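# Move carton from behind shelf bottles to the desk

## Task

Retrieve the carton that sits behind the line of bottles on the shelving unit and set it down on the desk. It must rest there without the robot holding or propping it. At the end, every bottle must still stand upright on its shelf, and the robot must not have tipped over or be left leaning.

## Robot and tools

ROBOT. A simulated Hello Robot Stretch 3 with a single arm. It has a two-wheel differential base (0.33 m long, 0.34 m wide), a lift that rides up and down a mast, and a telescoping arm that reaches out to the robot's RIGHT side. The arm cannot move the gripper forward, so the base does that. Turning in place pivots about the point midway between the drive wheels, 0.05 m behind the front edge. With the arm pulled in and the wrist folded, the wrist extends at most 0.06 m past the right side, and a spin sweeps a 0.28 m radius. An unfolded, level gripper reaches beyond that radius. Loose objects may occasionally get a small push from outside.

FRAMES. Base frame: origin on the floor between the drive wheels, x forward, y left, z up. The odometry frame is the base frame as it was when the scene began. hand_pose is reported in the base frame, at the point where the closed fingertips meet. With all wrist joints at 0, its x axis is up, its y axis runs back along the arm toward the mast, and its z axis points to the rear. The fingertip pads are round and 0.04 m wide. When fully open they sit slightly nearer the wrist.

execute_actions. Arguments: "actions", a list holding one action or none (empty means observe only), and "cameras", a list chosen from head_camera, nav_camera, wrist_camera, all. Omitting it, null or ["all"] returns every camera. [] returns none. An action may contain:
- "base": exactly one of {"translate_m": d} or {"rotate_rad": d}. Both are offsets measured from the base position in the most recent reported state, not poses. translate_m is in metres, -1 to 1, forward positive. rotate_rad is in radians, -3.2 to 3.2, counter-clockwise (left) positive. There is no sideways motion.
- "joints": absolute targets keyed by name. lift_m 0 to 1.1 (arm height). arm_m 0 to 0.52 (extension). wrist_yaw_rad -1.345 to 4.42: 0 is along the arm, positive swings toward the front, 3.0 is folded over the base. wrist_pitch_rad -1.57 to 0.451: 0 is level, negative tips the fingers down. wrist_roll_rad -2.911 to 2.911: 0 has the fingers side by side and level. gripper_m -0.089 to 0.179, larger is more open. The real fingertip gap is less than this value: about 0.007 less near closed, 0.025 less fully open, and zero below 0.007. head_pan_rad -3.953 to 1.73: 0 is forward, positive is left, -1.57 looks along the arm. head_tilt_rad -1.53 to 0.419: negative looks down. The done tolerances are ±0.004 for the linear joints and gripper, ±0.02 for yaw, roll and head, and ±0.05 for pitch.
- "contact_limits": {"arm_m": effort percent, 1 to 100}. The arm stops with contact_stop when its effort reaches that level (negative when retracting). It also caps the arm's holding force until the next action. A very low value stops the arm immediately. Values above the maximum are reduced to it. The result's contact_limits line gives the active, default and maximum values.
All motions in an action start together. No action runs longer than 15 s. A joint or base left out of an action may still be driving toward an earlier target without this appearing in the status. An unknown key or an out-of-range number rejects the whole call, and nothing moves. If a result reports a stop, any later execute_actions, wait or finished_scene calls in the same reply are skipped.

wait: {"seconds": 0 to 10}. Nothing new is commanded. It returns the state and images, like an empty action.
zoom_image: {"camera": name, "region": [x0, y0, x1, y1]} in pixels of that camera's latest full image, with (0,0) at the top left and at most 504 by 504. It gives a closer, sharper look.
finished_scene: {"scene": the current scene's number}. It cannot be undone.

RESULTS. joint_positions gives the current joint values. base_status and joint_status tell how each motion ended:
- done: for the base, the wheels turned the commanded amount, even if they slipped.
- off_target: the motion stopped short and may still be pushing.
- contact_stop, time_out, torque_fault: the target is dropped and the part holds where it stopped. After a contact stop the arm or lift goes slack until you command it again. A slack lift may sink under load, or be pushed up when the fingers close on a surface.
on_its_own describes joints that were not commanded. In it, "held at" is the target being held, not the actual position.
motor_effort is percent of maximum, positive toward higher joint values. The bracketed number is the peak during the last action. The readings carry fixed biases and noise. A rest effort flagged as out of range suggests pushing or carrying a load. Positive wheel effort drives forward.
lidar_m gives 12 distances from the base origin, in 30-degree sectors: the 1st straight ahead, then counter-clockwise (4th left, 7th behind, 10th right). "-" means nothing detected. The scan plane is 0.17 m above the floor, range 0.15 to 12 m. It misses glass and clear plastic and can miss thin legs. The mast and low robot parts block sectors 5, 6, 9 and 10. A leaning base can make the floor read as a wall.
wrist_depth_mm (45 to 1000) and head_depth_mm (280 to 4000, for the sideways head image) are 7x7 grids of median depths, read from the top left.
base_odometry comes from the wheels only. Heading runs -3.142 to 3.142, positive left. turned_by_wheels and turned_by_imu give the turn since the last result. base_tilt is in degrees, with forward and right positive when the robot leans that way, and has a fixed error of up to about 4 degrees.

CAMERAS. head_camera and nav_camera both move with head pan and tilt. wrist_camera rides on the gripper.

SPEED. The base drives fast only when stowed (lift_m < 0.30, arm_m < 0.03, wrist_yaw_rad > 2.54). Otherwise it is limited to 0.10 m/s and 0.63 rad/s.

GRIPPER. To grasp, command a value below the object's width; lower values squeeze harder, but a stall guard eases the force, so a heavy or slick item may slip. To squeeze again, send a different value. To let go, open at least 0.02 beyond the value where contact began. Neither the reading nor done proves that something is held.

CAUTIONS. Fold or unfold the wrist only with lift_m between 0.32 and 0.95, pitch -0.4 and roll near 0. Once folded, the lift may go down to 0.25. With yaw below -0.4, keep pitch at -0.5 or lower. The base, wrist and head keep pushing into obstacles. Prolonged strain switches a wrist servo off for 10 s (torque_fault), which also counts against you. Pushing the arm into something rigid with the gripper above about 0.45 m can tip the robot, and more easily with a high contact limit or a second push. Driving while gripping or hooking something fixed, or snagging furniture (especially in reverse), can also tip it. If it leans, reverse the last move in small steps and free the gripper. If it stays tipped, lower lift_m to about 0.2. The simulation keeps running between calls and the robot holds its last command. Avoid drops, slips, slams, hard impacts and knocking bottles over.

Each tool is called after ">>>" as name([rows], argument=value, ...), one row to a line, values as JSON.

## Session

>>> execute_actions(actions=[])

Scene clock: 0.00 s.
base_odometry: x=+0.000 y=+0.000 heading=+0.000 (m, m, rad; odometry frame)
turned_by_wheels: +0.000 (rad since the last result)
turned_by_imu: +0.000 (rad since the last result)
base_tilt: forward=-0.9 right=+0.7 (deg)
lidar_m: 2.12 2.20 2.09 1.99 2.05 2.31 1.77 1.97 1.69 1.39 1.83 2.43
head_depth_mm: 1842 2582 2567 2560 2586 2582 2305 / 1762 2533 2524 2520 2549 2581 2283 / 1714 2521 2486 2514 2525 2549 2275 / 1717 2479 2460 2472 2303 2096 2111 / 1716 2486 2477 2442 2443 2321 2120 / 1984 2497 2453 2431 2463 2325 2109 / 1987 2453 2331 2427 2283 2151 2090
base_status: not commanded
joint_positions: lift_m=+0.410 arm_m=+0.002 wrist_yaw_rad=+2.848 wrist_pitch_rad=-0.318 wrist_roll_rad=-0.002 gripper_m=+0.037 head_pan_rad=+0.010 head_tilt_rad=-0.007
joint_status: not commanded
motor_effort: left_wheel=-1 right_wheel=+0 lift_m=+33 arm_m=+0 wrist_yaw_rad=+1 wrist_pitch_rad=+7 wrist_roll_rad=+1 gripper_m=+0 head_pan_rad=+0 head_tilt_rad=+2 (%)
hand_pose: x=+0.0470 y=+0.0792 z=+0.4458 quat_wxyz=(+0.213, +0.706, +0.009, +0.675) (m; base frame)
wrist_depth_mm: - - - - - - - / - - - - - - - / - - - - - - - / - - - - - - - / 884 - 892 896 928 846 809 / 775 - 768 728 - 720 697 / 631 603 609 621 599 600 586
pictures: head_camera (sideways: a quarter turn clockwise sets it upright), nav_camera (sideways: a quarter turn counterclockwise sets it upright), wrist_camera
Images, in order (width x height): head_camera 896x504, nav_camera 672x504, wrist_camera 644x364.

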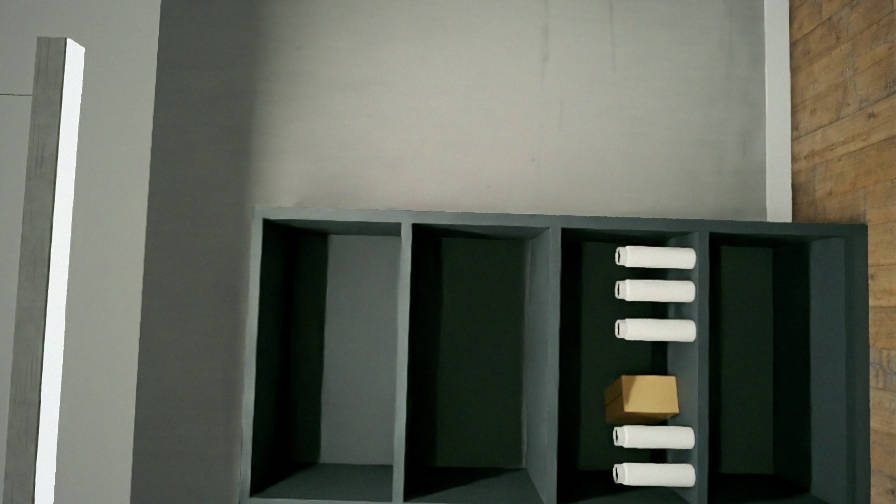

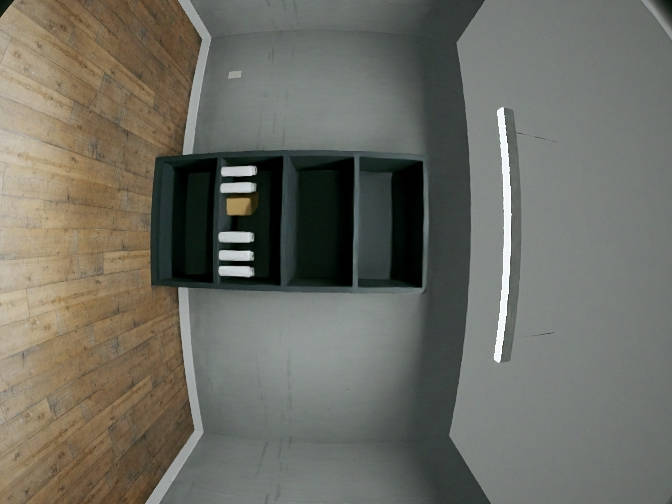

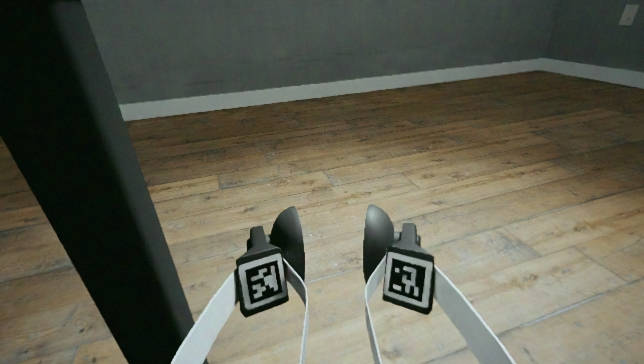

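>>> zoom_image(camera="head_camera", region=[560, 304, 760, 504])

>>> execute_actions([
  {"joints": {"lift_m": 0.28, "head_pan_rad": -2.0, "head_tilt_rad": -0.3}},
], cameras=["head_camera", "nav_camera"])

Region (560, 304, 760, 504) of head_camera's 896x504 image, scaled by 2.520, with more detail than that image has.

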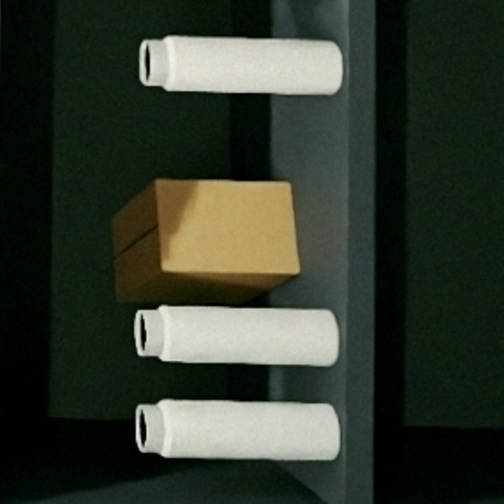

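Scene clock: 2.17 s.
base_odometry: x=+0.000 y=+0.000 heading=+0.000 (m, m, rad; odometry frame)
turned_by_wheels: +0.000 (rad since the last result)
turned_by_imu: +0.000 (rad since the last result)
base_tilt: forward=-0.9 right=+0.7 (deg)
lidar_m: 2.13 2.19 2.09 1.99 2.04 2.31 1.78 1.97 1.69 1.39 1.83 2.43
head_depth_mm: 2051 2192 2351 2520 2627 2022 1576 / 1939 2068 2180 2332 2498 1990 1559 / 1816 1961 2066 2176 1916 1928 1552 / 1744 1838 1941 2043 1832 1869 1548 / 1660 1758 1850 1932 1750 1766 1538 / 1578 1645 1740 1843 1623 1651 1538 / 1501 1579 1666 1733 1684 1637 1525
base_status: not commanded
joint_positions: lift_m=+0.280 arm_m=+0.002 wrist_yaw_rad=+2.848 wrist_pitch_rad=-0.319 wrist_roll_rad=-0.002 gripper_m=+0.037 head_pan_rad=-1.993 head_tilt_rad=-0.296
joint_status: all done
motor_effort: left_wheel=+0(0) right_wheel=+0(0) lift_m=+26(30) arm_m=+0(0) wrist_yaw_rad=+0(0) wrist_pitch_rad=+7(7) wrist_roll_rad=+1(1) gripper_m=+0(0) head_pan_rad=-4(46) head_tilt_rad=-3(25) (%)
hand_pose: x=+0.0470 y=+0.0791 z=+0.3157 quat_wxyz=(+0.214, +0.706, +0.009, +0.675) (m; base frame)
wrist_depth_mm: - - - - - - - / - - - - - - - / - - - - - - - / 905 919 905 849 849 798 805 / 711 - 689 670 684 635 652 / 566 - 578 547 - 536 537 / 475 455 - 460 456 456 451
pictures: head_camera (sideways: a quarter turn clockwise sets it upright), nav_camera (sideways: a quarter turn counterclockwise sets it upright)
Images, in order (width x height): head_camera 896x504, nav_camera 672x504.

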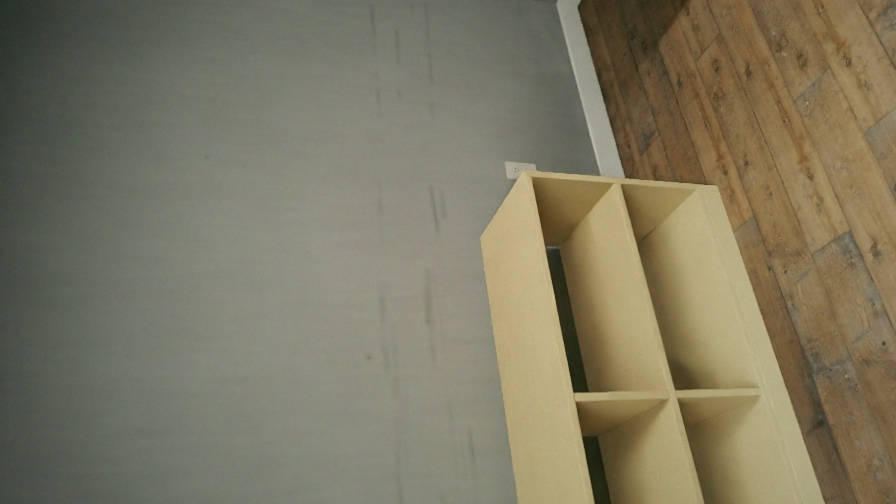

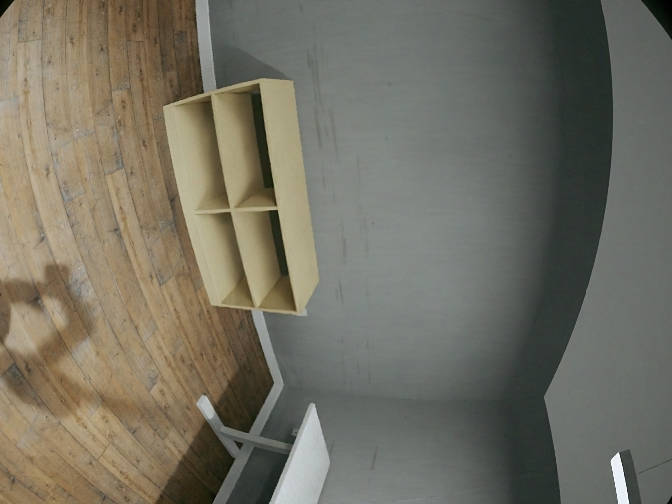

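>>> execute_actions([
  {"base": {"rotate_rad": 0.115}, "joints": {"head_pan_rad": -2.9}},
], cameras=["head_camera", "nav_camera"])

>>> execute_actions([
  {"base": {"translate_m": 1.0}, "joints": {"head_pan_rad": 0.2, "head_tilt_rad": -0.5}},
], cameras=["head_camera"])

Scene clock: 4.10 s.
base_odometry: x=+0.000 y=+0.000 heading=+0.115 (m, m, rad; odometry frame)
turned_by_wheels: +0.115 (rad since the last result)
turned_by_imu: +0.113 (rad since the last result)
base_tilt: forward=-1.0 right=+0.7 (deg)
lidar_m: 2.12 2.64 2.03 1.99 2.10 1.78 1.77 1.97 1.43 1.39 1.90 2.64
head_depth_mm: 1849 1930 2018 2038 2210 2017 1558 / 1900 1977 2078 2038 2296 1999 1571 / 1923 2042 2125 2009 2344 1982 1556 / 1971 2077 2200 1989 2440 1990 1546 / 2052 2141 2275 1973 2482 1982 1546 / 2102 2241 2337 2023 2412 1950 1519 / 2196 2285 2437 2514 2638 1940 1526
base_status: done
joint_positions: lift_m=+0.280 arm_m=+0.002 wrist_yaw_rad=+2.848 wrist_pitch_rad=-0.319 wrist_roll_rad=-0.002 gripper_m=+0.037 head_pan_rad=-2.893 head_tilt_rad=-0.297
joint_status: all done
motor_effort: left_wheel=-2(9) right_wheel=+2(9) lift_m=+26(25) arm_m=+0(0) wrist_yaw_rad=+0(0) wrist_pitch_rad=+7(7) wrist_roll_rad=+0(0) gripper_m=+0(0) head_pan_rad=-4(46) head_tilt_rad=-2(2) (%)
hand_pose: x=+0.0470 y=+0.0791 z=+0.3157 quat_wxyz=(+0.214, +0.706, +0.009, +0.675) (m; base frame)
wrist_depth_mm: - - - - - - - / - - - - - - - / - - - - - - - / 888 908 865 853 842 831 824 / 706 - 662 655 669 645 640 / 560 - 564 547 - 543 528 / 485 461 - 460 458 451 443
pictures: head_camera (sideways: a quarter turn clockwise sets it upright), nav_camera (sideways: a quarter turn counterclockwise sets it upright)
Images, in order (width x height): head_camera 896x504, nav_camera 672x504.

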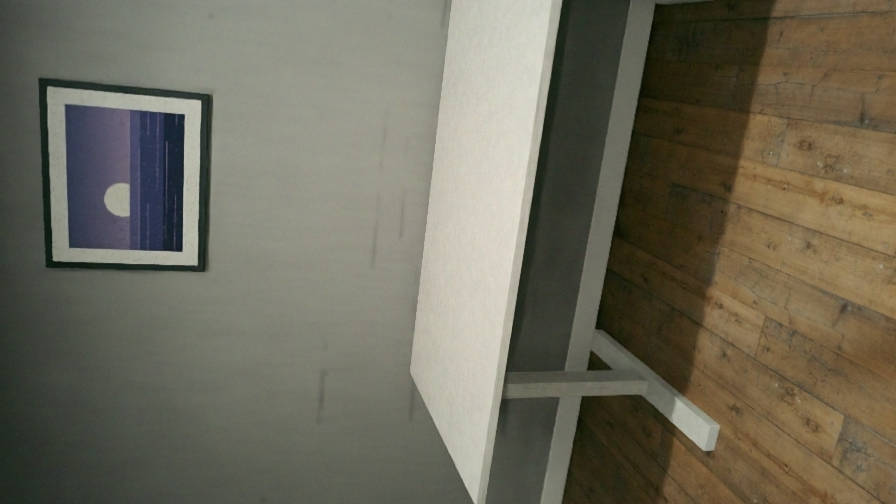

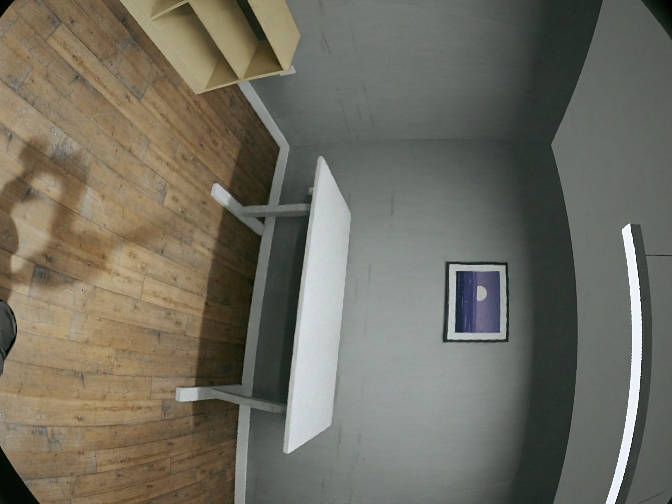

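Scene clock: 9.13 s.
base_odometry: x=+0.993 y=+0.115 heading=+0.115 (m, m, rad; odometry frame)
turned_by_wheels: +0.000 (rad since the last result)
turned_by_imu: +0.009 (rad since the last result)
base_tilt: forward=-1.0 right=+0.7 (deg)
lidar_m: 1.54 1.23 1.94 1.92 2.04 2.93 2.75 2.01 1.66 1.86 1.98 1.16
head_depth_mm: 1244 1354 1247 1549 1369 1525 1336 / 1285 1383 1344 1557 1729 1521 1338 / 1318 1425 1324 1450 1787 1526 1326 / 1345 1448 1534 1402 1749 1548 1319 / 1263 1411 1389 1447 1723 1567 1320 / 1030 1129 1226 1382 1783 1563 1316 / 1464 1590 1755 1931 1959 1563 1303
base_status: done
joint_positions: lift_m=+0.280 arm_m=+0.002 wrist_yaw_rad=+2.848 wrist_pitch_rad=-0.319 wrist_roll_rad=-0.002 gripper_m=+0.037 head_pan_rad=+0.193 head_tilt_rad=-0.494
joint_status: all done
motor_effort: left_wheel=-2(7) right_wheel=+3(9) lift_m=+26(26) arm_m=+0(0) wrist_yaw_rad=+0(1) wrist_pitch_rad=+7(7) wrist_roll_rad=+1(1) gripper_m=+0(0) head_pan_rad=+4(46) head_tilt_rad=-4(22) (%)
hand_pose: x=+0.0470 y=+0.0791 z=+0.3157 quat_wxyz=(+0.214, +0.706, +0.010, +0.675) (m; base frame)
wrist_depth_mm: - - - - - - - / - - - - - - - / - - - - - - - / 871 880 875 886 845 835 824 / 696 - 672 664 681 643 646 / 569 - 592 539 - 540 525 / 475 459 - 455 464 451 445
pictures: head_camera (sideways: a quarter turn clockwise sets it upright)
Images, in order (width x height): head_camera 896x504.

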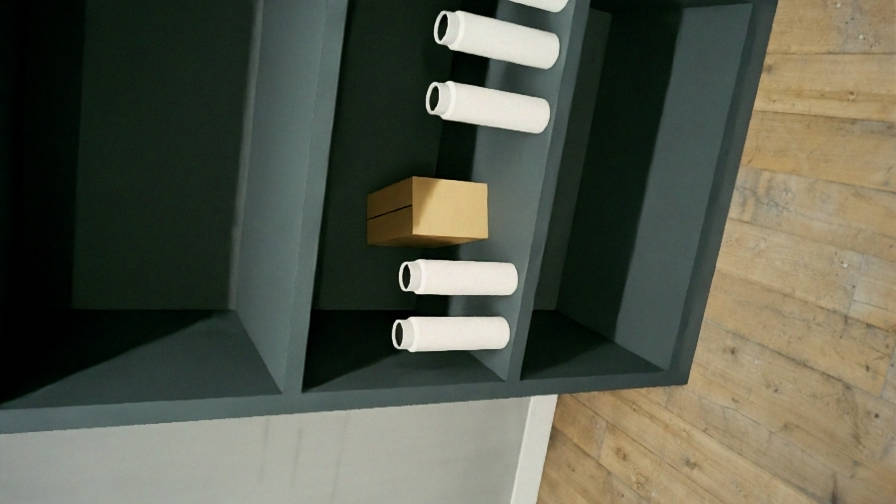

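>>> zoom_image(camera="head_camera", region=[340, 80, 580, 320])

Region (340, 80, 580, 320) of head_camera's 896x504 image, scaled by 2.100, with more detail than that image has.

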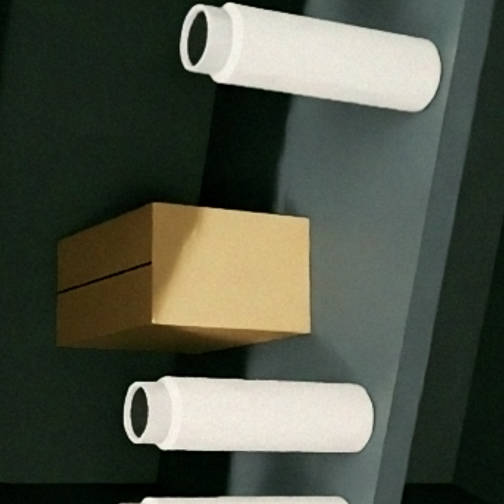

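>>> execute_actions([
  {"base": {"translate_m": 0.435}},
], cameras=[])

>>> execute_actions([
  {"base": {"rotate_rad": 1.812}, "joints": {"head_pan_rad": -1.57, "head_tilt_rad": -0.75, "wrist_pitch_rad": -0.4}},
], cameras=[])

>>> execute_actions([
  {"base": {"translate_m": -0.075}, "joints": {"lift_m": 0.37}},
], cameras=[])

>>> execute_actions([
  {"joints": {"lift_m": 0.64, "wrist_yaw_rad": 0.0, "gripper_m": 0.09}},
], cameras=[])

>>> execute_actions([
  {"joints": {"wrist_pitch_rad": 0.0, "arm_m": 0.1}, "contact_limits": {"arm_m": 15}},
], cameras=["head_camera", "wrist_camera"])

Scene clock: 13.33 s.
base_odometry: x=+1.426 y=+0.164 heading=+0.115 (m, m, rad; odometry frame)
turned_by_wheels: +0.000 (rad since the last result)
turned_by_imu: +0.004 (rad since the last result)
base_tilt: forward=-0.9 right=+0.7 (deg)
lidar_m: 1.13 0.83 1.79 1.88 2.00 2.90 3.20 2.36 1.93 1.90 1.51 0.77
head_depth_mm: 894 966 1012 744 1208 877 1220 / 916 992 1025 736 1201 880 1250 / 940 1016 1010 769 1150 975 1250 / 965 1044 1000 1063 1045 998 1232 / 983 1074 981 1295 925 993 1240 / 943 1007 968 1105 946 1216 1232 / 781 822 836 896 960 1074 1227
base_status: done
joint_positions: lift_m=+0.280 arm_m=+0.002 wrist_yaw_rad=+2.848 wrist_pitch_rad=-0.319 wrist_roll_rad=-0.002 gripper_m=+0.037 head_pan_rad=+0.193 head_tilt_rad=-0.495
joint_status: not commanded
motor_effort: left_wheel=-2(6) right_wheel=+2(10) lift_m=+26(26) arm_m=+0(0) wrist_yaw_rad=+1(0) wrist_pitch_rad=+7(7) wrist_roll_rad=+1(1) gripper_m=+0(1) head_pan_rad=+4(4) head_tilt_rad=-3(4) (%)
hand_pose: x=+0.0470 y=+0.0791 z=+0.3157 quat_wxyz=(+0.214, +0.706, +0.010, +0.675) (m; base frame)
wrist_depth_mm: - - - - - - - / - - - - - - 675 / - - - - - - 709 / 909 900 883 869 850 846 723 / 695 - 693 657 680 642 623 / 576 - 572 540 - 522 521 / 482 461 - 458 456 451 450
pictures: none
No camera images: the call's "cameras" was empty. Leave "cameras" out to get every camera's image.

Scene clock: 15.63 s.
base_odometry: x=+1.426 y=+0.164 heading=+1.927 (m, m, rad; odometry frame)
turned_by_wheels: +1.812 (rad since the last result)
turned_by_imu: +1.778 (rad since the last result)
base_tilt: forward=-1.0 right=+0.7 (deg)
lidar_m: 1.88 2.24 3.64 2.84 2.12 1.90 1.90 0.77 0.79 0.89 0.83 1.88
head_depth_mm: 924 784 1167 1068 965 1283 1185 / 950 771 1204 1131 1006 1276 1174 / 968 761 1076 1083 1390 1298 1176 / 993 751 1247 1050 1415 1310 1167 / 998 781 1257 1004 1457 1324 1166 / 874 813 998 1040 1350 1323 1155 / 728 764 892 1707 1534 1322 1150
base_status: done
joint_positions: lift_m=+0.280 arm_m=+0.002 wrist_yaw_rad=+2.848 wrist_pitch_rad=-0.416 wrist_roll_rad=-0.002 gripper_m=+0.037 head_pan_rad=-1.563 head_tilt_rad=-0.741
joint_status: all done
motor_effort: left_wheel=-2(9) right_wheel=+2(14) lift_m=+26(26) arm_m=+0(1) wrist_yaw_rad=+0(1) wrist_pitch_rad=+6(7) wrist_roll_rad=+1(1) gripper_m=+0(1) head_pan_rad=-3(44) head_tilt_rad=-5(25) (%)
hand_pose: x=+0.0438 y=+0.0684 z=+0.2934 quat_wxyz=(+0.246, +0.705, +0.044, +0.664) (m; base frame)
wrist_depth_mm: - - - - - - - / - - - - - - - / - 978 970 957 903 922 906 / 763 746 735 719 708 718 678 / 597 - 605 591 590 575 556 / 504 - 514 486 - 477 469 / 453 - - 426 417 415 414
pictures: none
No camera images: the call's "cameras" was empty. Leave "cameras" out to get every camera's image.

Scene clock: 17.30 s.
base_odometry: x=+1.452 y=+0.094 heading=+1.927 (m, m, rad; odometry frame)
turned_by_wheels: +0.000 (rad since the last result)
turned_by_imu: +0.000 (rad since the last result)
base_tilt: forward=-1.0 right=+0.7 (deg)
lidar_m: 1.95 2.33 3.23 2.82 2.06 1.82 1.83 1.27 0.72 1.02 0.86 1.95
head_depth_mm: 904 781 1142 1043 931 1277 1180 / 933 769 1181 876 986 1277 1176 / 955 762 1231 1123 1382 1293 1174 / 974 752 1037 1061 1404 1295 1171 / 996 744 1284 1043 1434 1310 1155 / 980 774 1183 1009 1404 1328 1159 / 841 804 950 1042 1310 1319 1153
base_status: done
joint_positions: lift_m=+0.370 arm_m=+0.002 wrist_yaw_rad=+2.848 wrist_pitch_rad=-0.417 wrist_roll_rad=-0.002 gripper_m=+0.037 head_pan_rad=-1.563 head_tilt_rad=-0.741
joint_status: all done
motor_effort: left_wheel=-2(9) right_wheel=+2(6) lift_m=+39(42) arm_m=+0(0) wrist_yaw_rad=+0(1) wrist_pitch_rad=+7(7) wrist_roll_rad=+1(1) gripper_m=+0(0) head_pan_rad=-4(3) head_tilt_rad=-6(5) (%)
hand_pose: x=+0.0438 y=+0.0683 z=+0.3826 quat_wxyz=(+0.246, +0.705, +0.044, +0.664) (m; base frame)
wrist_depth_mm: - - - - - - - / - - - - - - - / - - - - - - - / 921 933 901 885 860 827 865 / 722 - 727 698 731 703 688 / 607 598 621 613 - 581 570 / 533 525 535 533 507 501 500
pictures: none
No camera images: the call's "cameras" was empty. Leave "cameras" out to get every camera's image.

Scene clock: 20.60 s.
base_odometry: x=+1.452 y=+0.094 heading=+1.927 (m, m, rad; odometry frame)
turned_by_wheels: +0.000 (rad since the last result)
turned_by_imu: +0.001 (rad since the last result)
base_tilt: forward=-0.9 right=+0.7 (deg)
lidar_m: 1.96 2.33 3.23 2.83 2.06 1.82 1.83 1.27 0.72 1.02 0.86 1.95
head_depth_mm: 905 781 1142 1038 928 1275 1182 / 932 770 1181 872 987 1277 1199 / 955 761 1224 1128 1380 1291 1200 / 971 751 1035 1056 1414 1309 - / 997 742 1294 1048 1435 1312 1170 / 981 772 1180 1013 1406 1332 1156 / 842 805 948 1039 1312 1319 1151
base_status: not commanded
joint_positions: lift_m=+0.640 arm_m=+0.002 wrist_yaw_rad=+0.002 wrist_pitch_rad=-0.417 wrist_roll_rad=-0.002 gripper_m=+0.090 head_pan_rad=-1.563 head_tilt_rad=-0.741
joint_status: all done
motor_effort: left_wheel=-2(2) right_wheel=+2(2) lift_m=+40(41) arm_m=+0(0) wrist_yaw_rad=+0(1) wrist_pitch_rad=+7(7) wrist_roll_rad=+0(1) gripper_m=+0(94) head_pan_rad=-4(3) head_tilt_rad=-6(5) (%)
hand_pose: x=-0.0211 y=-0.3710 z=+0.6525 quat_wxyz=(+0.693, +0.147, -0.691, -0.146) (m; base frame)
wrist_depth_mm: - 507 485 574 744 677 336 / - 562 533 625 692 622 372 / - 623 566 537 505 443 400 / - - 900 - 979 443 408 / - - 911 976 - 961 618 / 956 954 830 829 853 828 589 / 819 802 813 790 739 698 549
pictures: none
No camera images: the call's "cameras" was empty. Leave "cameras" out to get every camera's image.

Scene clock: 22.57 s.
base_odometry: x=+1.452 y=+0.094 heading=+1.927 (m, m, rad; odometry frame)
turned_by_wheels: +0.000 (rad since the last result)
turned_by_imu: +0.000 (rad since the last result)
base_tilt: forward=-0.9 right=+0.8 (deg)
lidar_m: 1.96 2.33 3.22 2.83 2.06 1.82 1.83 1.27 0.71 1.02 0.86 1.95
head_depth_mm: 905 780 1141 1046 925 1280 1182 / 930 771 1179 872 985 1304 - / 956 760 1223 1117 1378 1322 1115 / 971 752 1039 1054 1409 - 1131 / 989 741 1292 1044 1426 1309 1161 / 980 771 1175 1012 1405 1327 1158 / 839 804 950 1042 1310 1320 1149
base_status: not commanded
joint_positions: lift_m=+0.640 arm_m=+0.100 wrist_yaw_rad=+0.001 wrist_pitch_rad=-0.025 wrist_roll_rad=-0.002 gripper_m=+0.090 head_pan_rad=-1.563 head_tilt_rad=-0.741
joint_status: all done
motor_effort: left_wheel=-1(2) right_wheel=+2(2) lift_m=+41(40) arm_m=+4(4) wrist_yaw_rad=+0(0) wrist_pitch_rad=+10(9) wrist_roll_rad=+1(1) gripper_m=+0(0) head_pan_rad=-3(3) head_tilt_rad=-5(5) (%)
contact_limits: arm_m 15 (drawing in: default 30, maximum 49; extending or still: default 41, maximum 67)
hand_pose: x=-0.0212 y=-0.5003 z=+0.7479 quat_wxyz=(+0.708, +0.009, -0.706, -0.009) (m; base frame)
wrist_depth_mm: 450 476 558 568 594 618 585 / - 526 785 783 736 665 606 / - 517 783 826 764 686 635 / - 472 498 540 762 308 652 / - 477 491 566 725 319 315 / - 501 470 526 520 466 316 / - 588 451 409 399 347 319
pictures: head_camera (sideways: a quarter turn clockwise sets it upright), wrist_camera
Images, in order (width x height): head_camera 896x504, wrist_camera 644x364.

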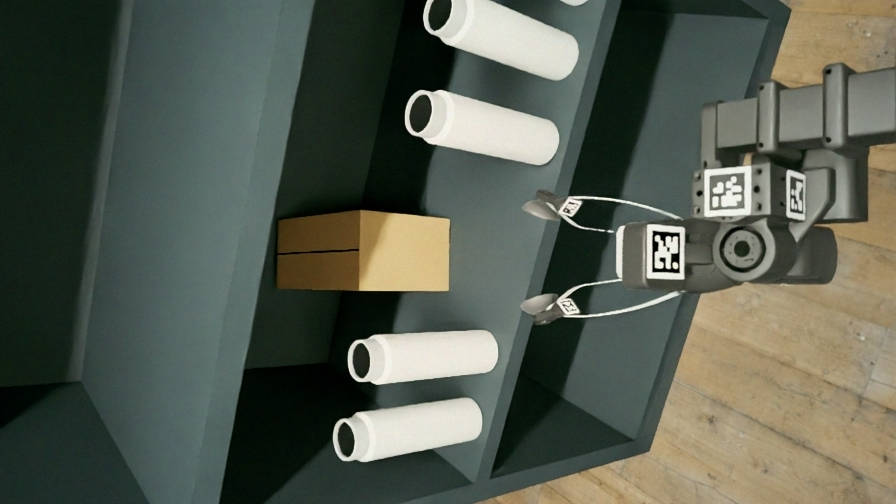

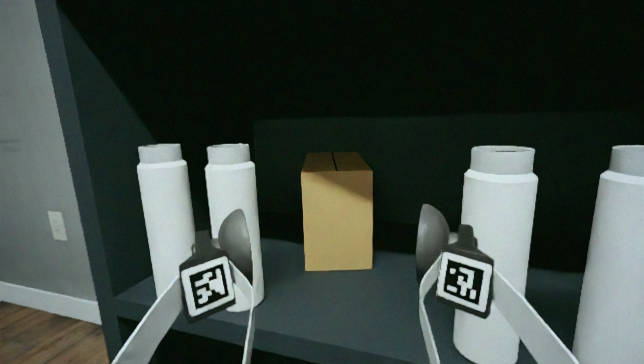

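>>> execute_actions([
  {"base": {"translate_m": -0.014}, "joints": {"arm_m": 0.38, "lift_m": 0.65, "head_tilt_rad": -0.65}, "contact_limits": {"arm_m": 15}},
], cameras=["head_camera", "wrist_camera"])

Scene clock: 26.17 s.
base_odometry: x=+1.457 y=+0.081 heading=+1.927 (m, m, rad; odometry frame)
turned_by_wheels: +0.000 (rad since the last result)
turned_by_imu: +0.000 (rad since the last result)
base_tilt: forward=-0.9 right=+0.7 (deg)
lidar_m: 1.97 2.35 3.22 2.82 2.04 1.81 1.82 1.27 0.71 1.05 0.87 1.96
head_depth_mm: 890 948 707 1179 868 1285 1174 / 913 968 702 1208 951 1317 - / 940 986 732 1251 - 1343 1189 / 966 974 762 1024 1026 1318 1208 / 997 959 1095 1168 1054 1317 1205 / 995 946 1127 1099 1073 1333 1199 / 855 873 956 983 1141 1329 1193
base_status: done
joint_positions: lift_m=+0.650 arm_m=+0.380 wrist_yaw_rad=+0.001 wrist_pitch_rad=-0.024 wrist_roll_rad=-0.002 gripper_m=+0.090 head_pan_rad=-1.563 head_tilt_rad=-0.655
joint_status: all done
motor_effort: left_wheel=-2(7) right_wheel=+2(4) lift_m=+41(41) arm_m=+4(5) wrist_yaw_rad=+0(0) wrist_pitch_rad=+9(10) wrist_roll_rad=+1(0) gripper_m=+0(0) head_pan_rad=-3(3) head_tilt_rad=+2(13) (%)
contact_limits: arm_m 15 (drawing in: default 30, maximum 49; extending or still: default 41, maximum 67)
hand_pose: x=-0.0213 y=-0.7803 z=+0.7582 quat_wxyz=(+0.708, +0.009, -0.706, -0.009) (m; base frame)
wrist_depth_mm: 349 422 509 482 452 416 393 / 348 445 548 518 467 424 398 / 352 459 585 523 482 447 411 / 357 449 587 500 503 447 422 / 163 464 606 286 420 467 431 / 152 452 481 265 268 475 454 / 152 182 401 275 379 411 405
pictures: head_camera (sideways: a quarter turn clockwise sets it upright), wrist_camera
Images, in order (width x height): head_camera 896x504, wrist_camera 644x364.

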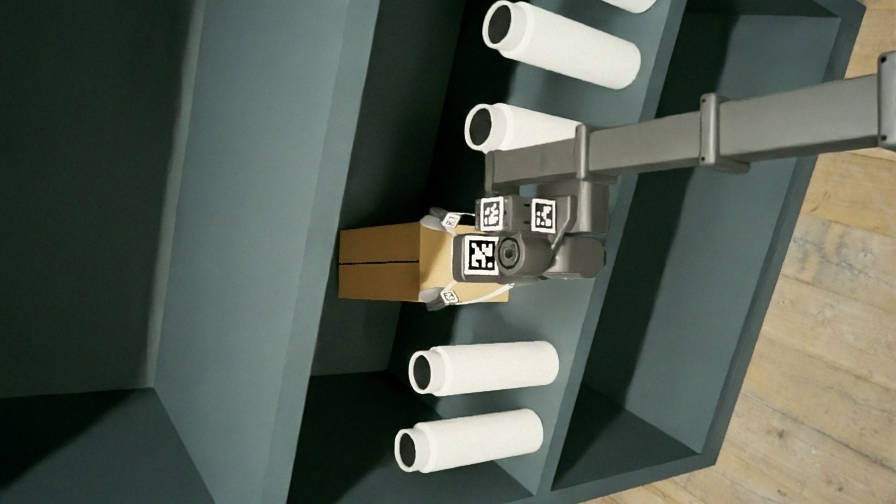

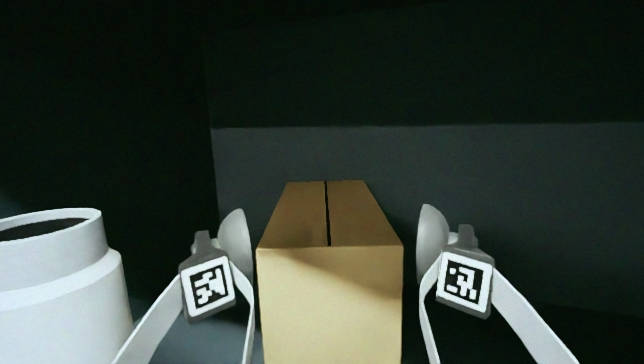

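>>> execute_actions([
  {"joints": {"arm_m": 0.505, "lift_m": 0.635}, "contact_limits": {"arm_m": 15}},
], cameras=[])

>>> execute_actions([
  {"joints": {"gripper_m": 0.165}},
])

Scene clock: 28.50 s.
base_odometry: x=+1.457 y=+0.081 heading=+1.927 (m, m, rad; odometry frame)
turned_by_wheels: +0.000 (rad since the last result)
turned_by_imu: +0.000 (rad since the last result)
base_tilt: forward=-0.9 right=+0.7 (deg)
lidar_m: 1.97 2.35 3.23 2.82 2.05 1.81 1.82 1.27 0.71 1.05 0.87 1.97
head_depth_mm: 891 950 707 1185 868 1287 1179 / 909 960 704 1213 951 1314 - / 941 987 731 1259 988 1315 1204 / 968 972 760 - 1018 1326 1208 / 997 961 1091 1185 1054 1320 1194 / 993 946 1135 1107 1070 1326 1194 / 856 872 960 986 1137 1334 1190
base_status: not commanded
joint_positions: lift_m=+0.635 arm_m=+0.505 wrist_yaw_rad=+0.001 wrist_pitch_rad=-0.024 wrist_roll_rad=-0.002 gripper_m=+0.090 head_pan_rad=-1.563 head_tilt_rad=-0.655
joint_status: all done
motor_effort: left_wheel=-2(2) right_wheel=+1(2) lift_m=+26(37) arm_m=+4(4) wrist_yaw_rad=+0(0) wrist_pitch_rad=+9(9) wrist_roll_rad=+1(1) gripper_m=+0(0) head_pan_rad=-3(3) head_tilt_rad=+2(2) (%)
contact_limits: arm_m 15 (drawing in: default 30, maximum 49; extending or still: default 41, maximum 67)
hand_pose: x=-0.0213 y=-0.9053 z=+0.7438 quat_wxyz=(+0.708, +0.009, -0.706, -0.009) (m; base frame)
wrist_depth_mm: 311 401 413 377 344 317 296 / 317 405 428 388 356 329 302 / 314 402 440 398 367 339 313 / 317 403 467 412 378 350 323 / 319 410 480 247 264 355 332 / 323 410 171 174 170 365 341 / 327 387 135 134 133 371 354
pictures: none
No camera images: the call's "cameras" was empty. Leave "cameras" out to get every camera's image.

Scene clock: 29.73 s.
base_odometry: x=+1.457 y=+0.081 heading=+1.927 (m, m, rad; odometry frame)
turned_by_wheels: +0.000 (rad since the last result)
turned_by_imu: +0.000 (rad since the last result)
base_tilt: forward=-0.9 right=+0.7 (deg)
lidar_m: 1.97 2.34 3.21 2.82 2.04 1.81 1.82 1.26 0.71 1.05 0.86 1.96
head_depth_mm: 889 947 708 1188 867 1283 1178 / 914 967 704 1214 953 1316 - / 941 985 732 1255 986 1316 1210 / 966 971 759 1058 1028 1323 1205 / 994 955 1097 1147 1049 1317 1206 / 999 947 1127 1101 1071 1328 1197 / 855 873 959 983 1136 1324 1195
base_status: not commanded
joint_positions: lift_m=+0.635 arm_m=+0.505 wrist_yaw_rad=+0.001 wrist_pitch_rad=-0.024 wrist_roll_rad=-0.002 gripper_m=+0.165 head_pan_rad=-1.563 head_tilt_rad=-0.655
joint_status: all done
motor_effort: left_wheel=-1(1) right_wheel=+2(2) lift_m=+26(25) arm_m=+4(4) wrist_yaw_rad=+0(0) wrist_pitch_rad=+9(9) wrist_roll_rad=+1(1) gripper_m=+0(98) head_pan_rad=-4(3) head_tilt_rad=+2(2) (%)
hand_pose: x=-0.0213 y=-0.9053 z=+0.7438 quat_wxyz=(+0.708, +0.009, -0.706, -0.009) (m; base frame)
wrist_depth_mm: 313 401 419 373 342 322 293 / 314 407 427 391 355 330 302 / 319 410 445 407 365 338 313 / 320 413 467 405 380 348 322 / 319 398 483 247 377 367 327 / 321 - 187 173 171 379 334 / 308 387 135 133 134 373 357
pictures: head_camera (sideways: a quarter turn clockwise sets it upright), nav_camera (sideways: a quarter turn counterclockwise sets it upright), wrist_camera
Images, in order (width x height): head_camera 896x504, nav_camera 672x504, wrist_camera 644x364.

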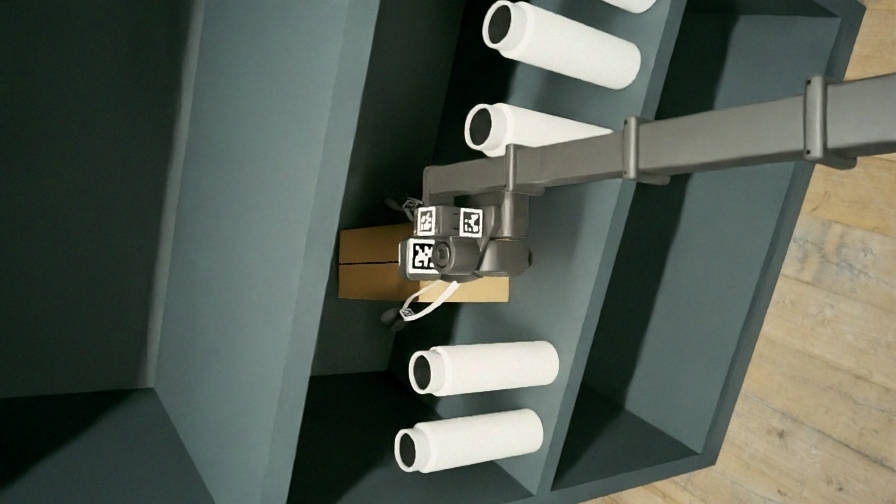

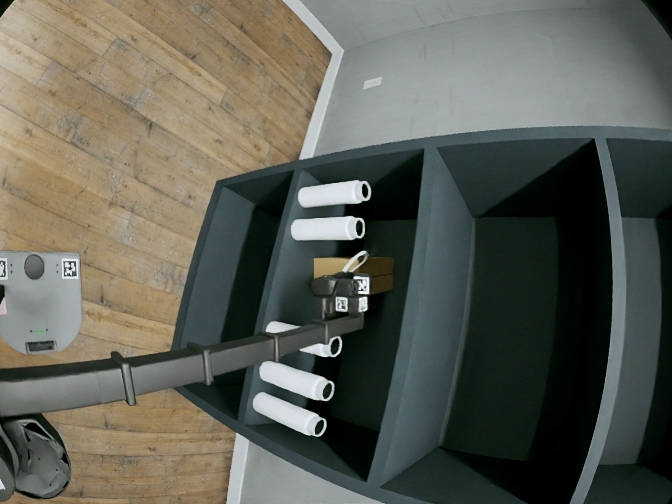

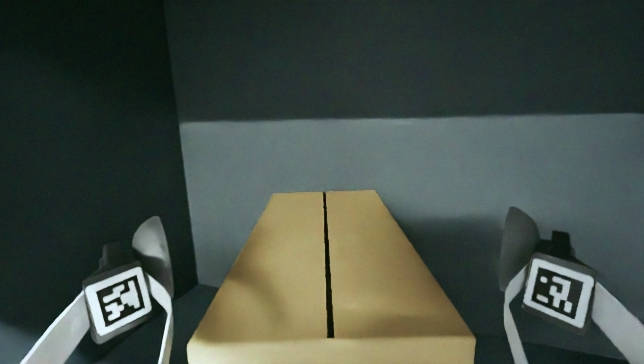

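>>> execute_actions([
  {"joints": {"lift_m": 0.578}},
], cameras=["head_camera", "wrist_camera"])

>>> execute_actions([
  {"joints": {"gripper_m": 0.03}},
], cameras=["wrist_camera"])

>>> execute_actions([
  {"joints": {"gripper_m": 0.02, "lift_m": 0.67}},
], cameras=["head_camera", "wrist_camera"])

Scene clock: 31.30 s.
base_odometry: x=+1.457 y=+0.081 heading=+1.927 (m, m, rad; odometry frame)
turned_by_wheels: +0.000 (rad since the last result)
turned_by_imu: +0.000 (rad since the last result)
base_tilt: forward=-0.9 right=+0.7 (deg)
lidar_m: 1.97 2.34 3.22 2.81 2.05 1.81 1.82 1.26 0.71 1.05 0.87 1.96
head_depth_mm: 887 948 707 1179 869 1287 1176 / 913 964 702 1217 946 1305 1194 / 938 986 731 1248 943 1316 1211 / 965 972 760 1017 996 1322 1208 / 993 962 1096 1151 1051 1323 1204 / 992 946 1134 1099 1070 1326 1196 / 852 874 959 988 1138 1326 1191
base_status: not commanded
joint_positions: lift_m=+0.578 arm_m=+0.505 wrist_yaw_rad=+0.001 wrist_pitch_rad=-0.024 wrist_roll_rad=-0.002 gripper_m=+0.165 head_pan_rad=-1.563 head_tilt_rad=-0.655
joint_status: all done
motor_effort: left_wheel=-2(2) right_wheel=+2(2) lift_m=+26(26) arm_m=+5(4) wrist_yaw_rad=+0(0) wrist_pitch_rad=+9(9) wrist_roll_rad=+1(0) gripper_m=+0(1) head_pan_rad=-3(4) head_tilt_rad=+2(3) (%)
hand_pose: x=-0.0213 y=-0.9053 z=+0.6868 quat_wxyz=(+0.708, +0.009, -0.706, -0.009) (m; base frame)
wrist_depth_mm: 310 395 420 379 345 320 296 / 313 403 434 396 358 330 308 / 316 406 448 401 366 336 313 / 318 407 171 164 156 346 324 / 321 384 120 121 121 232 327 / 313 - 126 126 125 353 339 / 307 309 131 131 131 298 289
pictures: head_camera (sideways: a quarter turn clockwise sets it upright), wrist_camera
Images, in order (width x height): head_camera 896x504, wrist_camera 644x364.

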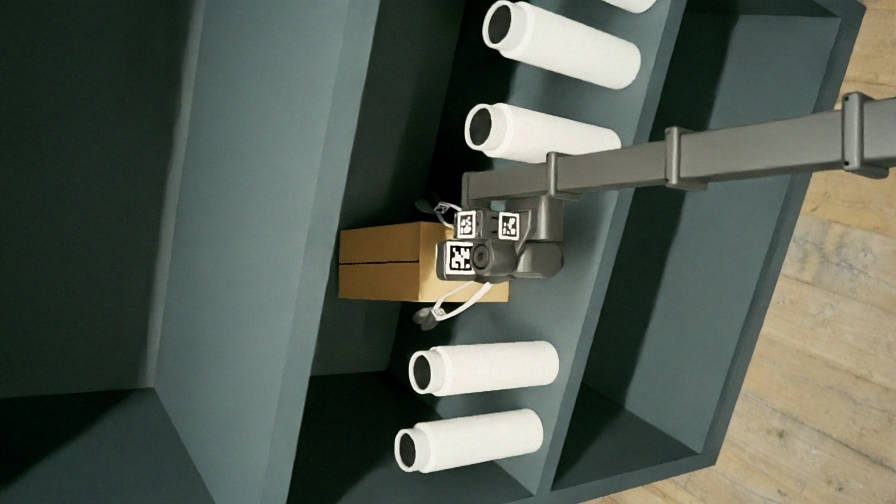

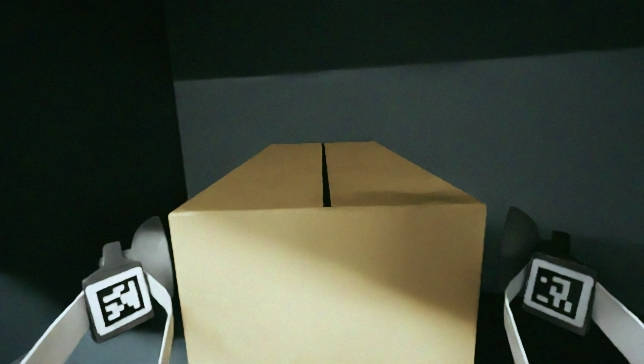

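Scene clock: 33.13 s.
base_odometry: x=+1.457 y=+0.081 heading=+1.927 (m, m, rad; odometry frame)
turned_by_wheels: +0.000 (rad since the last result)
turned_by_imu: +0.000 (rad since the last result)
base_tilt: forward=-1.0 right=+0.7 (deg)
lidar_m: 1.97 2.35 3.23 2.83 2.04 1.81 1.82 1.26 0.71 1.05 0.86 1.96
head_depth_mm: 889 949 707 1188 868 1278 1179 / 911 971 703 1213 947 1307 1194 / 940 983 732 1247 948 1323 1209 / 972 971 759 1018 995 1331 1208 / 990 957 1092 1147 1048 1317 1203 / 993 938 1135 1104 1072 1326 1198 / 854 871 960 986 1134 1330 1193
base_status: not commanded
joint_positions: lift_m=+0.578 arm_m=+0.505 wrist_yaw_rad=+0.001 wrist_pitch_rad=-0.024 wrist_roll_rad=-0.002 gripper_m=+0.034 head_pan_rad=-1.563 head_tilt_rad=-0.655
joint_status: gripper_m off_target (ended at +0.034, target +0.030)
motor_effort: left_wheel=-2(2) right_wheel=+1(2) lift_m=+26(25) arm_m=+4(4) wrist_yaw_rad=+0(0) wrist_pitch_rad=+9(9) wrist_roll_rad=+0(0) gripper_m=-95(99) head_pan_rad=-3(4) head_tilt_rad=+2(3) (%)
hand_pose: x=-0.0213 y=-0.9053 z=+0.6868 quat_wxyz=(+0.708, +0.009, -0.706, -0.009) (m; base frame)
wrist_depth_mm: 313 401 407 375 343 320 294 / 312 403 429 390 354 328 305 / 317 416 446 393 366 338 316 / 320 409 201 163 158 348 319 / 321 396 123 122 122 349 335 / 321 366 128 127 127 - 343 / 310 303 134 133 133 295 308
pictures: wrist_camera
Images, in order (width x height): wrist_camera 644x364.

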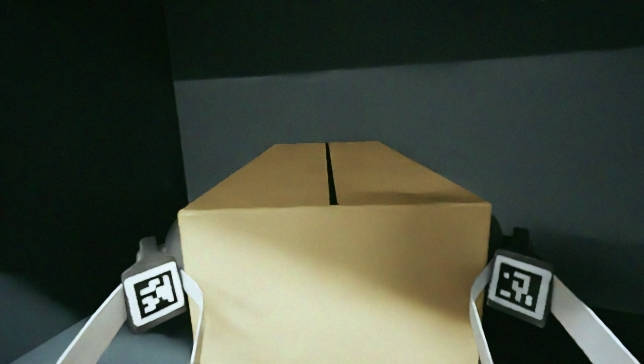

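Scene clock: 34.80 s.
base_odometry: x=+1.457 y=+0.081 heading=+1.927 (m, m, rad; odometry frame)
turned_by_wheels: +0.000 (rad since the last result)
turned_by_imu: +0.000 (rad since the last result)
base_tilt: forward=-0.9 right=+0.7 (deg)
lidar_m: 1.97 2.34 3.22 2.82 2.04 1.81 1.82 1.26 0.71 1.05 0.86 1.96
head_depth_mm: 885 951 705 1187 870 1283 1170 / 915 966 703 1222 977 1312 - / 942 983 731 - 1001 1330 1194 / 971 968 759 - 1023 1323 1204 / 993 955 856 1151 1051 1326 1206 / 990 946 1136 1100 1074 1337 1194 / 852 874 956 986 1134 1323 1197
base_status: not commanded
joint_positions: lift_m=+0.670 arm_m=+0.505 wrist_yaw_rad=+0.001 wrist_pitch_rad=-0.034 wrist_roll_rad=-0.002 gripper_m=+0.031 head_pan_rad=-1.563 head_tilt_rad=-0.655
joint_status: gripper_m off_target (ended at +0.031, target +0.020); the others done
on_its_own: gripper_m is held at +0.030, not at your +0.020, by its stall guard, which is still easing
motor_effort: left_wheel=-2(1) right_wheel=+2(1) lift_m=+41(42) arm_m=+4(4) wrist_yaw_rad=+0(0) wrist_pitch_rad=+13(14) wrist_roll_rad=+1(1) gripper_m=-25(99) head_pan_rad=-4(4) head_tilt_rad=+3(2) (%)
hand_pose: x=-0.0213 y=-0.9050 z=+0.7757 quat_wxyz=(+0.708, +0.012, -0.706, -0.012) (m; base frame)
wrist_depth_mm: 314 386 404 372 343 319 294 / 315 401 432 391 354 328 305 / 318 405 445 399 364 338 314 / 317 410 272 172 164 344 321 / 318 397 124 123 123 342 332 / 326 374 128 127 127 - 339 / 324 426 133 132 131 377 353
pictures: head_camera (sideways: a quarter turn clockwise sets it upright), wrist_camera
Images, in order (width x height): head_camera 896x504, wrist_camera 644x364.

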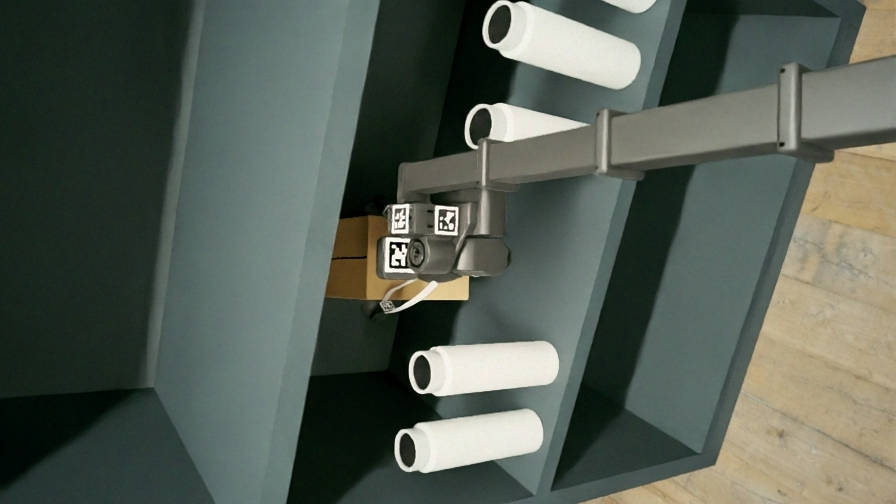

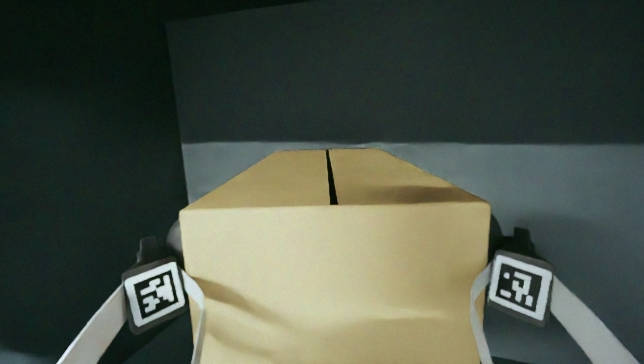

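>>> execute_actions([
  {"joints": {"gripper_m": 0.022, "arm_m": 0.003, "lift_m": 0.68, "head_tilt_rad": -0.9}, "contact_limits": {"arm_m": 15}},
], cameras=["nav_camera", "wrist_camera"])

Scene clock: 39.80 s.
base_odometry: x=+1.457 y=+0.081 heading=+1.927 (m, m, rad; odometry frame)
turned_by_wheels: +0.000 (rad since the last result)
turned_by_imu: +0.001 (rad since the last result)
base_tilt: forward=-0.9 right=+0.7 (deg)
lidar_m: 1.97 2.35 3.21 2.82 2.04 1.81 1.82 1.26 0.71 1.05 0.86 1.96
head_depth_mm: 723 619 1155 928 1334 1276 1141 / 715 1116 1097 970 1347 1287 - / 703 1147 1142 899 1345 1301 - / 695 1193 726 605 632 - 1095 / 689 1236 1074 995 1357 1245 1117 / 683 1161 982 1437 1389 1237 1116 / 706 939 992 1272 1389 1236 1113
base_status: not commanded
joint_positions: lift_m=+0.680 arm_m=+0.003 wrist_yaw_rad=+0.000 wrist_pitch_rad=-0.035 wrist_roll_rad=-0.002 gripper_m=+0.053 head_pan_rad=-1.563 head_tilt_rad=-0.889
joint_status: gripper_m off_target (ended at +0.053, target +0.022); the others done
on_its_own: gripper_m is held at +0.051, not at your +0.022, by its stall guard, which is still easing
motor_effort: left_wheel=-2(2) right_wheel=+2(2) lift_m=+41(42) arm_m=-3(4) wrist_yaw_rad=+1(0) wrist_pitch_rad=+14(14) wrist_roll_rad=+1(1) gripper_m=-44(99) head_pan_rad=-3(4) head_tilt_rad=-7(28) (%)
contact_limits: arm_m 15 (drawing in: default 30, maximum 49; extending or still: default 41, maximum 67)
hand_pose: x=-0.0214 y=-0.4035 z=+0.7854 quat_wxyz=(+0.708, +0.013, -0.706, -0.013) (m; base frame)
wrist_depth_mm: - 511 456 440 462 471 499 / - 587 800 885 811 745 688 / - 606 840 887 844 778 707 / - 584 274 171 164 777 547 / - 637 124 123 123 389 381 / - - 128 127 127 - 408 / - 699 133 132 131 414 404
pictures: nav_camera (sideways: a quarter turn counterclockwise sets it upright), wrist_camera
Images, in order (width x height): nav_camera 672x504, wrist_camera 644x364.

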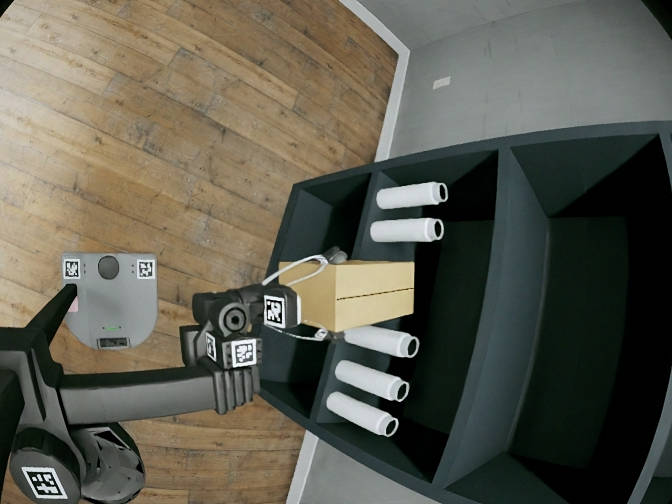

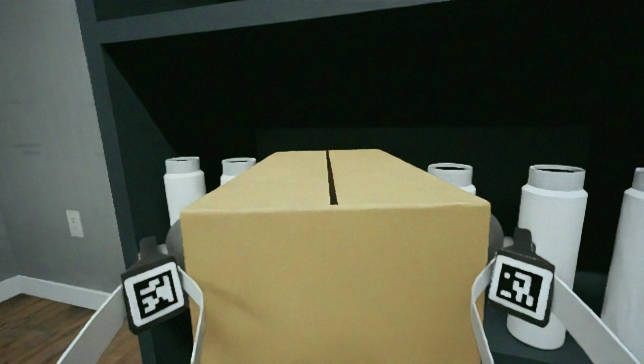

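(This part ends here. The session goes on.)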